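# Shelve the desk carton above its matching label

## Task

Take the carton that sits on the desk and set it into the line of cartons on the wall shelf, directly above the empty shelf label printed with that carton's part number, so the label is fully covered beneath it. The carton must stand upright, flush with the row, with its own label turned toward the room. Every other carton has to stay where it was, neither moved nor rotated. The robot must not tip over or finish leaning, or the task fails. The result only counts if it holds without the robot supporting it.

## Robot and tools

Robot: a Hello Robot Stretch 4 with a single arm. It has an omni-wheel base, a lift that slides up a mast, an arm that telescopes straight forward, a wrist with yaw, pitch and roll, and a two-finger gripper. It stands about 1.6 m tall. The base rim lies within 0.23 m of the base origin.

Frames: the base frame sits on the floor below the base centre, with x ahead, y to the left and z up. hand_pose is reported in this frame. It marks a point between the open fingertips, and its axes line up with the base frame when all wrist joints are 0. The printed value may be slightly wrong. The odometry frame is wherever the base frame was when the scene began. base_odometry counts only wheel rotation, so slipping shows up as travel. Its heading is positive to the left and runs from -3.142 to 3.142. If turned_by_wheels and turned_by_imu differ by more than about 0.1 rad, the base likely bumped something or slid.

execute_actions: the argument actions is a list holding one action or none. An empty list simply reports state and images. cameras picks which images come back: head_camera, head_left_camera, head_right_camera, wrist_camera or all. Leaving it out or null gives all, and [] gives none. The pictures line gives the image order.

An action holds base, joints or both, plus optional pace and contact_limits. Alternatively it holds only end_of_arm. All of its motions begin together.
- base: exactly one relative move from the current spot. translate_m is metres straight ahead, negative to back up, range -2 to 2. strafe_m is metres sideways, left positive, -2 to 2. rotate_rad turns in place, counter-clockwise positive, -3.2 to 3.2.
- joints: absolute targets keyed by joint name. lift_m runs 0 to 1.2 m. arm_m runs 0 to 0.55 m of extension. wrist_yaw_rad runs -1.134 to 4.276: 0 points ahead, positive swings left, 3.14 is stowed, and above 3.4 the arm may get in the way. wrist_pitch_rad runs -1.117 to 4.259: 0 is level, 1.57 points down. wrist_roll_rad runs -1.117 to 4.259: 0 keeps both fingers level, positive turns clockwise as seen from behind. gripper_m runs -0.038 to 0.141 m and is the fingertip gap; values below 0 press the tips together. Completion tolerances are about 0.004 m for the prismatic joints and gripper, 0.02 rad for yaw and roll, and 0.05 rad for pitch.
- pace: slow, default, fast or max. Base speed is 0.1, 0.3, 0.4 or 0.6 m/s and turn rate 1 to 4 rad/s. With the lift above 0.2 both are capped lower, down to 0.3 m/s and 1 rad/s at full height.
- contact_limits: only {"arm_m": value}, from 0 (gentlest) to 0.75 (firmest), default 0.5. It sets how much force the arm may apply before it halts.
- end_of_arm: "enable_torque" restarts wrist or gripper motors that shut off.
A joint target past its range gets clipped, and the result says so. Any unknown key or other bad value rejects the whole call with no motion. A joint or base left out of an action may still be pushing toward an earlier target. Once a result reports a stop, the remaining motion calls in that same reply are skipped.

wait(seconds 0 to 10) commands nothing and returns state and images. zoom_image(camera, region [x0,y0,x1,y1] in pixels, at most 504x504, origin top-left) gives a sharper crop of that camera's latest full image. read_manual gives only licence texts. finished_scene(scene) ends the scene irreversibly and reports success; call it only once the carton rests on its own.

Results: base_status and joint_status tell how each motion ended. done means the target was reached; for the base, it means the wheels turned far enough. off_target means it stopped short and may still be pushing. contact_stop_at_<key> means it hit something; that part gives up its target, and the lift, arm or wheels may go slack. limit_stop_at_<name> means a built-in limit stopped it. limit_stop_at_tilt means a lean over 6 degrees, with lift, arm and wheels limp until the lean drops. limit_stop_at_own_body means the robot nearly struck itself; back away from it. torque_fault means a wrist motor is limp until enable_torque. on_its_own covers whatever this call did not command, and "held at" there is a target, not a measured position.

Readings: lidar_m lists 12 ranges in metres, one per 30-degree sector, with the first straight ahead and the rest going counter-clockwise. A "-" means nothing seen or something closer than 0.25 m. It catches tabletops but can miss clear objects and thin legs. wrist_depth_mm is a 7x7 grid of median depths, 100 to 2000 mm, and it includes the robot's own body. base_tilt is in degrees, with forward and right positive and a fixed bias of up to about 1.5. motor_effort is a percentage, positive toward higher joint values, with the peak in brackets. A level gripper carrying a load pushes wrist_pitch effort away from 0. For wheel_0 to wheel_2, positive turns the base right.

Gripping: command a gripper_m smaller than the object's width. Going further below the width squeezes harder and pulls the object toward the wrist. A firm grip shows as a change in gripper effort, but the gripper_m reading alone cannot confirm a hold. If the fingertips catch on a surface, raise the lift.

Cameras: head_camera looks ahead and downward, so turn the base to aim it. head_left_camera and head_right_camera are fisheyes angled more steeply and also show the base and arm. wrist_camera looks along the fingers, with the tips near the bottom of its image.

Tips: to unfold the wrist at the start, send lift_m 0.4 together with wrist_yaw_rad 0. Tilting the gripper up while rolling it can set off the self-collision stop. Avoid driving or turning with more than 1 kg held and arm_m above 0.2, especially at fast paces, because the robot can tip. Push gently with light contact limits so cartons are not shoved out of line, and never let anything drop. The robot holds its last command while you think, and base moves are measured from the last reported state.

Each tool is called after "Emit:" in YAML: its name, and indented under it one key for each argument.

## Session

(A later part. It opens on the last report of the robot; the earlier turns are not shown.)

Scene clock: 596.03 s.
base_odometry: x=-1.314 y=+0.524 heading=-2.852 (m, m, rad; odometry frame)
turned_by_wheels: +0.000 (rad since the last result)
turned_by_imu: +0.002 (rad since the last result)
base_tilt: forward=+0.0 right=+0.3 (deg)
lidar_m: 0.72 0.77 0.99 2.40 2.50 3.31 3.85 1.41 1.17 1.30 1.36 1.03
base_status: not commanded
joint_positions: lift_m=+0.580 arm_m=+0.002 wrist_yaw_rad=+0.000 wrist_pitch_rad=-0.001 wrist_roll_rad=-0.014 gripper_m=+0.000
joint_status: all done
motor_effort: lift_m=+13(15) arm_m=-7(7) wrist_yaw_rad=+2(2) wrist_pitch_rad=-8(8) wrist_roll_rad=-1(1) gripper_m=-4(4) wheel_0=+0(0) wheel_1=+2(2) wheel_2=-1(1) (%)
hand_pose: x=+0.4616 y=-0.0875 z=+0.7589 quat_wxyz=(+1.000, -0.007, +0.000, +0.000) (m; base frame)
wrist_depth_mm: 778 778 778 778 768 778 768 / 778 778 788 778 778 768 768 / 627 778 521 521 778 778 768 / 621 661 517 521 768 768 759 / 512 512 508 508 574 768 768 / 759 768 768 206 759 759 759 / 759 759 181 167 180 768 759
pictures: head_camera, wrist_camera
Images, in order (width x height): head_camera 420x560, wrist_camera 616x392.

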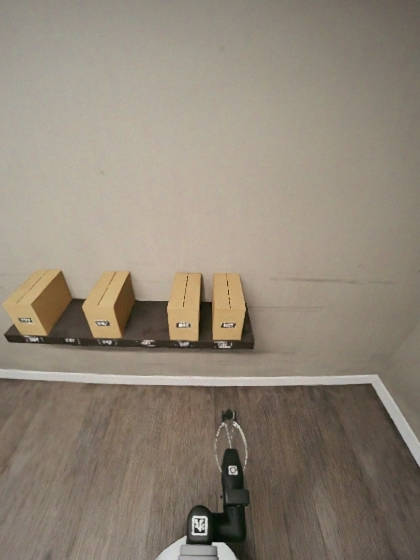

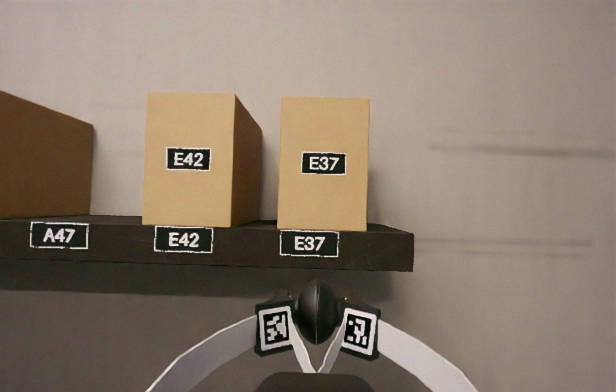

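Emit:
execute_actions:
  actions:
    - {"joints":{"gripper_m":0.141,"lift_m":0.668},"pace":"slow"}
  cameras: []

Emit:
execute_actions:
  actions:
    - {"joints":{"arm_m":0.335},"pace":"slow","contact_limits":{"arm_m":0.2}}
  cameras: []

Emit:
execute_actions:
  actions:
    - {"joints":{"gripper_m":0.06}}
  cameras: []

Emit:
execute_actions:
  actions:
    - {"joints":{"lift_m":0.685},"pace":"slow"}
  cameras: []

Emit:
execute_actions:
  actions:
    - {"base":{"strafe_m":0.016},"pace":"slow"}
  cameras: ["wrist_camera"]

Scene clock: 615.87 s.
base_odometry: x=-1.314 y=+0.524 heading=-2.852 (m, m, rad; odometry frame)
turned_by_wheels: +0.000 (rad since the last result)
turned_by_imu: +0.003 (rad since the last result)
base_tilt: forward=+0.0 right=+0.3 (deg)
lidar_m: 0.72 0.75 1.02 2.41 2.51 3.35 3.85 1.39 1.16 1.30 1.35 1.05
base_status: not commanded
joint_positions: lift_m=+0.668 arm_m=+0.002 wrist_yaw_rad=+0.000 wrist_pitch_rad=-0.001 wrist_roll_rad=-0.014 gripper_m=+0.141
joint_status: all done
motor_effort: lift_m=+23(24) arm_m=-7(7) wrist_yaw_rad=+2(2) wrist_pitch_rad=-8(8) wrist_roll_rad=-1(1) gripper_m=+0(0) wheel_0=+0(0) wheel_1=+2(2) wheel_2=+0(0) (%)
hand_pose: x=+0.4616 y=-0.0875 z=+0.8461 quat_wxyz=(+1.000, -0.007, -0.001, +0.000) (m; base frame)
wrist_depth_mm: 778 778 778 778 778 778 768 / 768 768 768 768 768 778 768 / 778 768 768 759 768 778 768 / 634 768 517 521 768 768 768 / 609 621 517 521 768 768 768 / 508 512 508 508 512 213 750 / 768 768 768 149 759 759 759
pictures: none
No camera images: the call's "cameras" was empty. Leave "cameras" out to get every camera's image.

Scene clock: 620.50 s.
base_odometry: x=-1.314 y=+0.524 heading=-2.852 (m, m, rad; odometry frame)
turned_by_wheels: +0.000 (rad since the last result)
turned_by_imu: +0.001 (rad since the last result)
base_tilt: forward=+0.0 right=+0.3 (deg)
lidar_m: 0.72 0.74 1.01 2.42 2.47 3.34 3.85 1.41 1.15 1.30 1.36 1.03
base_status: not commanded
joint_positions: lift_m=+0.668 arm_m=+0.334 wrist_yaw_rad=+0.000 wrist_pitch_rad=-0.001 wrist_roll_rad=-0.014 gripper_m=+0.141
joint_status: all done
motor_effort: lift_m=+23(24) arm_m=+7(7) wrist_yaw_rad=+1(2) wrist_pitch_rad=-8(8) wrist_roll_rad=+0(0) gripper_m=+2(2) wheel_0=+0(0) wheel_1=+2(2) wheel_2=+0(0) (%)
contact_limits: arm_m 0.2
hand_pose: x=+0.7931 y=-0.0875 z=+0.8461 quat_wxyz=(+1.000, -0.007, -0.001, +0.000) (m; base frame)
wrist_depth_mm: 445 442 439 442 442 439 439 / 186 442 442 439 439 439 439 / 185 244 190 190 190 436 439 / 185 246 190 189 189 439 436 / 185 249 190 189 189 436 436 / 184 209 189 188 188 213 433 / 183 223 189 148 187 279 433
pictures: none
No camera images: the call's "cameras" was empty. Leave "cameras" out to get every camera's image.

Scene clock: 622.33 s.
base_odometry: x=-1.314 y=+0.524 heading=-2.852 (m, m, rad; odometry frame)
turned_by_wheels: +0.000 (rad since the last result)
turned_by_imu: +0.001 (rad since the last result)
base_tilt: forward=+0.0 right=+0.3 (deg)
lidar_m: 0.73 0.76 1.02 2.43 2.50 3.30 3.85 1.38 1.15 1.30 1.33 1.04
base_status: not commanded
joint_positions: lift_m=+0.668 arm_m=+0.334 wrist_yaw_rad=+0.000 wrist_pitch_rad=-0.001 wrist_roll_rad=-0.014 gripper_m=+0.060
joint_status: all done
motor_effort: lift_m=+23(23) arm_m=+7(7) wrist_yaw_rad=+2(4) wrist_pitch_rad=-8(9) wrist_roll_rad=+0(0) gripper_m=-19(11) wheel_0=+0(0) wheel_1=+2(2) wheel_2=+0(0) (%)
hand_pose: x=+0.7932 y=-0.0875 z=+0.8461 quat_wxyz=(+1.000, -0.007, -0.001, +0.000) (m; base frame)
wrist_depth_mm: 442 442 442 442 442 439 436 / 186 442 175 174 173 439 439 / 185 245 175 174 173 439 439 / 185 246 174 173 172 439 439 / 184 248 174 173 172 433 433 / 183 220 173 172 171 433 433 / 183 223 173 172 171 176 433
pictures: none
No camera images: the call's "cameras" was empty. Leave "cameras" out to get every camera's image.

Scene clock: 623.20 s.
base_odometry: x=-1.314 y=+0.524 heading=-2.852 (m, m, rad; odometry frame)
turned_by_wheels: +0.000 (rad since the last result)
turned_by_imu: +0.000 (rad since the last result)
base_tilt: forward=+0.0 right=+0.3 (deg)
lidar_m: 0.73 0.75 1.01 2.44 2.49 3.31 3.85 1.40 1.17 1.30 1.33 1.04
base_status: not commanded
joint_positions: lift_m=+0.685 arm_m=+0.334 wrist_yaw_rad=+0.000 wrist_pitch_rad=+0.000 wrist_roll_rad=-0.014 gripper_m=+0.060
joint_status: all done
motor_effort: lift_m=+24(27) arm_m=+7(6) wrist_yaw_rad=+2(2) wrist_pitch_rad=-12(12) wrist_roll_rad=-1(1) gripper_m=-20(16) wheel_0=+0(0) wheel_1=+2(2) wheel_2=+0(1) (%)
hand_pose: x=+0.7932 y=-0.0875 z=+0.8627 quat_wxyz=(+1.000, -0.007, +0.000, +0.000) (m; base frame)
wrist_depth_mm: 445 442 439 439 439 439 439 / 442 439 176 175 174 436 439 / 185 263 175 174 174 439 436 / 185 246 175 174 173 436 436 / 184 248 174 173 172 436 436 / 184 220 173 172 171 433 433 / 183 223 173 172 171 176 433
pictures: none
No camera images: the call's "cameras" was empty. Leave "cameras" out to get every camera's image.

Scene clock: 624.23 s.
base_odometry: x=-1.309 y=+0.509 heading=-2.852 (m, m, rad; odometry frame)
turned_by_wheels: +0.000 (rad since the last result)
turned_by_imu: +0.001 (rad since the last result)
base_tilt: forward=+0.0 right=+0.3 (deg)
lidar_m: 0.71 0.75 0.99 2.41 2.47 3.32 3.83 1.40 1.18 1.32 1.38 0.79
base_status: done
joint_positions: lift_m=+0.685 arm_m=+0.334 wrist_yaw_rad=+0.000 wrist_pitch_rad=+0.000 wrist_roll_rad=-0.014 gripper_m=+0.060
joint_status: not commanded
motor_effort: lift_m=+23(24) arm_m=+7(7) wrist_yaw_rad=+2(2) wrist_pitch_rad=-11(11) wrist_roll_rad=-1(1) gripper_m=-17(21) wheel_0=-1(2) wheel_1=+3(4) wheel_2=+0(5) (%)
hand_pose: x=+0.7932 y=-0.0875 z=+0.8627 quat_wxyz=(+1.000, -0.007, +0.000, +0.000) (m; base frame)
wrist_depth_mm: 442 442 442 439 439 439 439 / 442 442 176 175 174 439 439 / 185 211 175 174 173 436 436 / 185 213 175 174 173 439 436 / 183 215 174 173 172 436 433 / 183 190 173 172 172 433 436 / 183 192 173 171 171 176 430
pictures: wrist_camera
Images, in order (width x height): wrist_camera 616x392.

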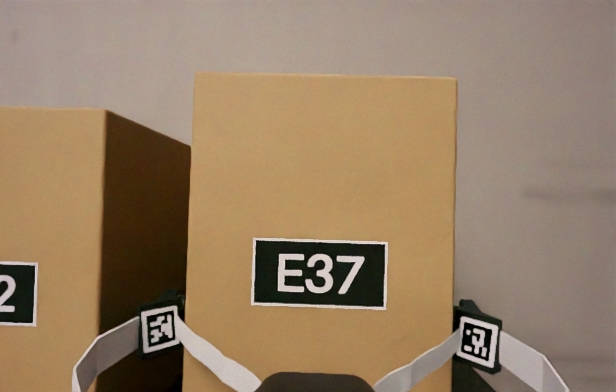

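Emit:
execute_actions:
  actions:
    - {"joints":{"lift_m":0.669},"pace":"slow"}
  cameras: []

Emit:
execute_actions:
  actions:
    - {"joints":{"gripper_m":0.125},"pace":"slow"}
  cameras: []

Emit:
execute_actions:
  actions:
    - {"joints":{"arm_m":0.0},"pace":"slow"}
  cameras: []

Emit:
execute_actions:
  actions:
    - {"joints":{"lift_m":0.58,"gripper_m":0.0},"pace":"slow"}
  cameras: ["wrist_camera","head_camera"]

Scene clock: 635.57 s.
base_odometry: x=-1.309 y=+0.509 heading=-2.852 (m, m, rad; odometry frame)
turned_by_wheels: +0.000 (rad since the last result)
turned_by_imu: +0.001 (rad since the last result)
base_tilt: forward=+0.1 right=+0.3 (deg)
lidar_m: 0.73 0.75 1.02 2.41 2.47 3.31 3.85 1.38 1.17 1.33 1.34 0.78
base_status: not commanded
joint_positions: lift_m=+0.669 arm_m=+0.334 wrist_yaw_rad=+0.000 wrist_pitch_rad=+0.000 wrist_roll_rad=-0.014 gripper_m=+0.060
joint_status: all done
motor_effort: lift_m=+14(24) arm_m=+7(7) wrist_yaw_rad=+2(2) wrist_pitch_rad=-12(12) wrist_roll_rad=-1(0) gripper_m=-18(17) wheel_0=-1(1) wheel_1=+3(3) wheel_2=+0(0) (%)
hand_pose: x=+0.7932 y=-0.0875 z=+0.8476 quat_wxyz=(+1.000, -0.007, +0.000, +0.000) (m; base frame)
wrist_depth_mm: 442 442 439 442 439 439 439 / 185 442 176 175 174 436 436 / 185 211 175 174 173 436 436 / 184 212 174 173 173 436 436 / 184 214 174 173 172 436 436 / 183 190 173 172 171 433 433 / 183 192 172 172 171 176 430
pictures: none
No camera images: the call's "cameras" was empty. Leave "cameras" out to get every camera's image.

Scene clock: 638.57 s.
base_odometry: x=-1.309 y=+0.509 heading=-2.852 (m, m, rad; odometry frame)
turned_by_wheels: +0.000 (rad since the last result)
turned_by_imu: +0.001 (rad since the last result)
base_tilt: forward=+0.0 right=+0.3 (deg)
lidar_m: 0.72 0.73 1.04 2.39 2.48 3.34 3.85 1.40 1.19 1.30 1.37 0.80
base_status: not commanded
joint_positions: lift_m=+0.669 arm_m=+0.334 wrist_yaw_rad=-0.002 wrist_pitch_rad=+0.000 wrist_roll_rad=-0.014 gripper_m=+0.125
joint_status: all done
motor_effort: lift_m=+14(14) arm_m=+7(7) wrist_yaw_rad=+7(7) wrist_pitch_rad=-13(14) wrist_roll_rad=+0(1) gripper_m=+0(17) wheel_0=-1(1) wheel_1=+3(3) wheel_2=-1(0) (%)
hand_pose: x=+0.7930 y=-0.0880 z=+0.8475 quat_wxyz=(+1.000, -0.007, +0.000, -0.001) (m; base frame)
wrist_depth_mm: 442 442 442 442 439 439 442 / 185 442 439 436 439 439 439 / 185 213 190 190 189 436 436 / 184 216 190 189 189 436 439 / 183 217 189 189 189 436 436 / 183 200 189 189 189 213 433 / 183 195 188 155 188 265 433
pictures: none
No camera images: the call's "cameras" was empty. Leave "cameras" out to get every camera's image.

Scene clock: 643.20 s.
base_odometry: x=-1.309 y=+0.509 heading=-2.852 (m, m, rad; odometry frame)
turned_by_wheels: +0.000 (rad since the last result)
turned_by_imu: +0.001 (rad since the last result)
base_tilt: forward=+0.0 right=+0.3 (deg)
lidar_m: 0.71 0.74 1.02 2.40 2.47 3.31 3.85 1.41 1.19 1.32 1.37 0.78
base_status: not commanded
joint_positions: lift_m=+0.669 arm_m=+0.002 wrist_yaw_rad=+0.000 wrist_pitch_rad=-0.001 wrist_roll_rad=-0.014 gripper_m=+0.125
joint_status: all done
motor_effort: lift_m=+14(13) arm_m=-7(9) wrist_yaw_rad=+2(7) wrist_pitch_rad=-10(13) wrist_roll_rad=+0(1) gripper_m=+0(3) wheel_0=-1(0) wheel_1=+3(3) wheel_2=-1(1) (%)
hand_pose: x=+0.4616 y=-0.0875 z=+0.8479 quat_wxyz=(+1.000, -0.007, +0.000, +0.000) (m; base frame)
wrist_depth_mm: 778 768 778 768 768 778 768 / 778 778 778 768 768 778 768 / 778 768 768 768 768 768 768 / 609 768 512 517 768 768 759 / 609 732 517 517 768 768 759 / 512 508 504 508 508 768 759 / 768 759 759 150 768 750 759
pictures: none
No camera images: the call's "cameras" was empty. Leave "cameras" out to get every camera's image.

Scene clock: 648.03 s.
base_odometry: x=-1.309 y=+0.509 heading=-2.852 (m, m, rad; odometry frame)
turned_by_wheels: +0.000 (rad since the last result)
turned_by_imu: +0.001 (rad since the last result)
base_tilt: forward=+0.0 right=+0.3 (deg)
lidar_m: 0.72 0.77 1.04 2.41 2.46 3.32 3.84 1.37 1.17 1.31 1.35 0.76
base_status: not commanded
joint_positions: lift_m=+0.580 arm_m=+0.002 wrist_yaw_rad=+0.000 wrist_pitch_rad=-0.001 wrist_roll_rad=-0.014 gripper_m=+0.000
joint_status: all done
motor_effort: lift_m=+13(13) arm_m=-7(7) wrist_yaw_rad=+2(1) wrist_pitch_rad=-9(8) wrist_roll_rad=-1(1) gripper_m=-4(3) wheel_0=+0(1) wheel_1=+3(3) wheel_2=+0(0) (%)
hand_pose: x=+0.4616 y=-0.0875 z=+0.7589 quat_wxyz=(+1.000, -0.007, +0.000, +0.000) (m; base frame)
wrist_depth_mm: 788 768 778 768 768 768 768 / 778 768 778 778 768 768 768 / 603 768 517 521 778 768 768 / 603 750 517 517 768 768 768 / 512 508 508 508 508 759 768 / 768 768 768 206 768 759 768 / 768 759 181 167 180 759 759
pictures: head_camera, wrist_camera
Images, in order (width x height): head_camera 420x560, wrist_camera 616x392.

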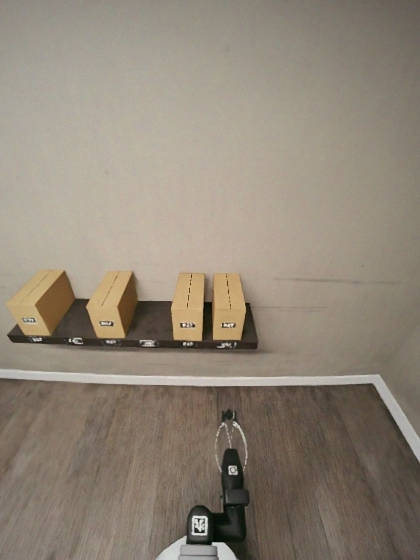

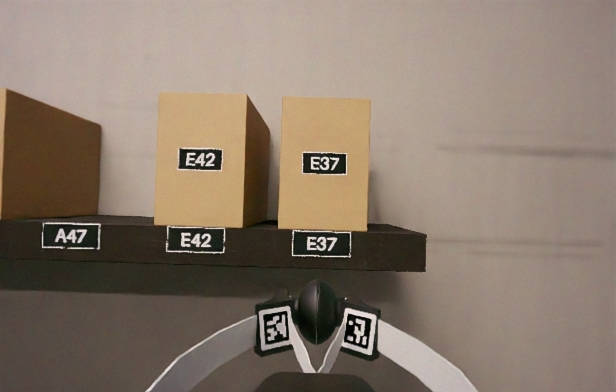

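The label (293–351) now sits well inside the carton (281–370), and the carton is square.

Emit:
finished_scene:
  scene: 1

The scene is finished: the task was done.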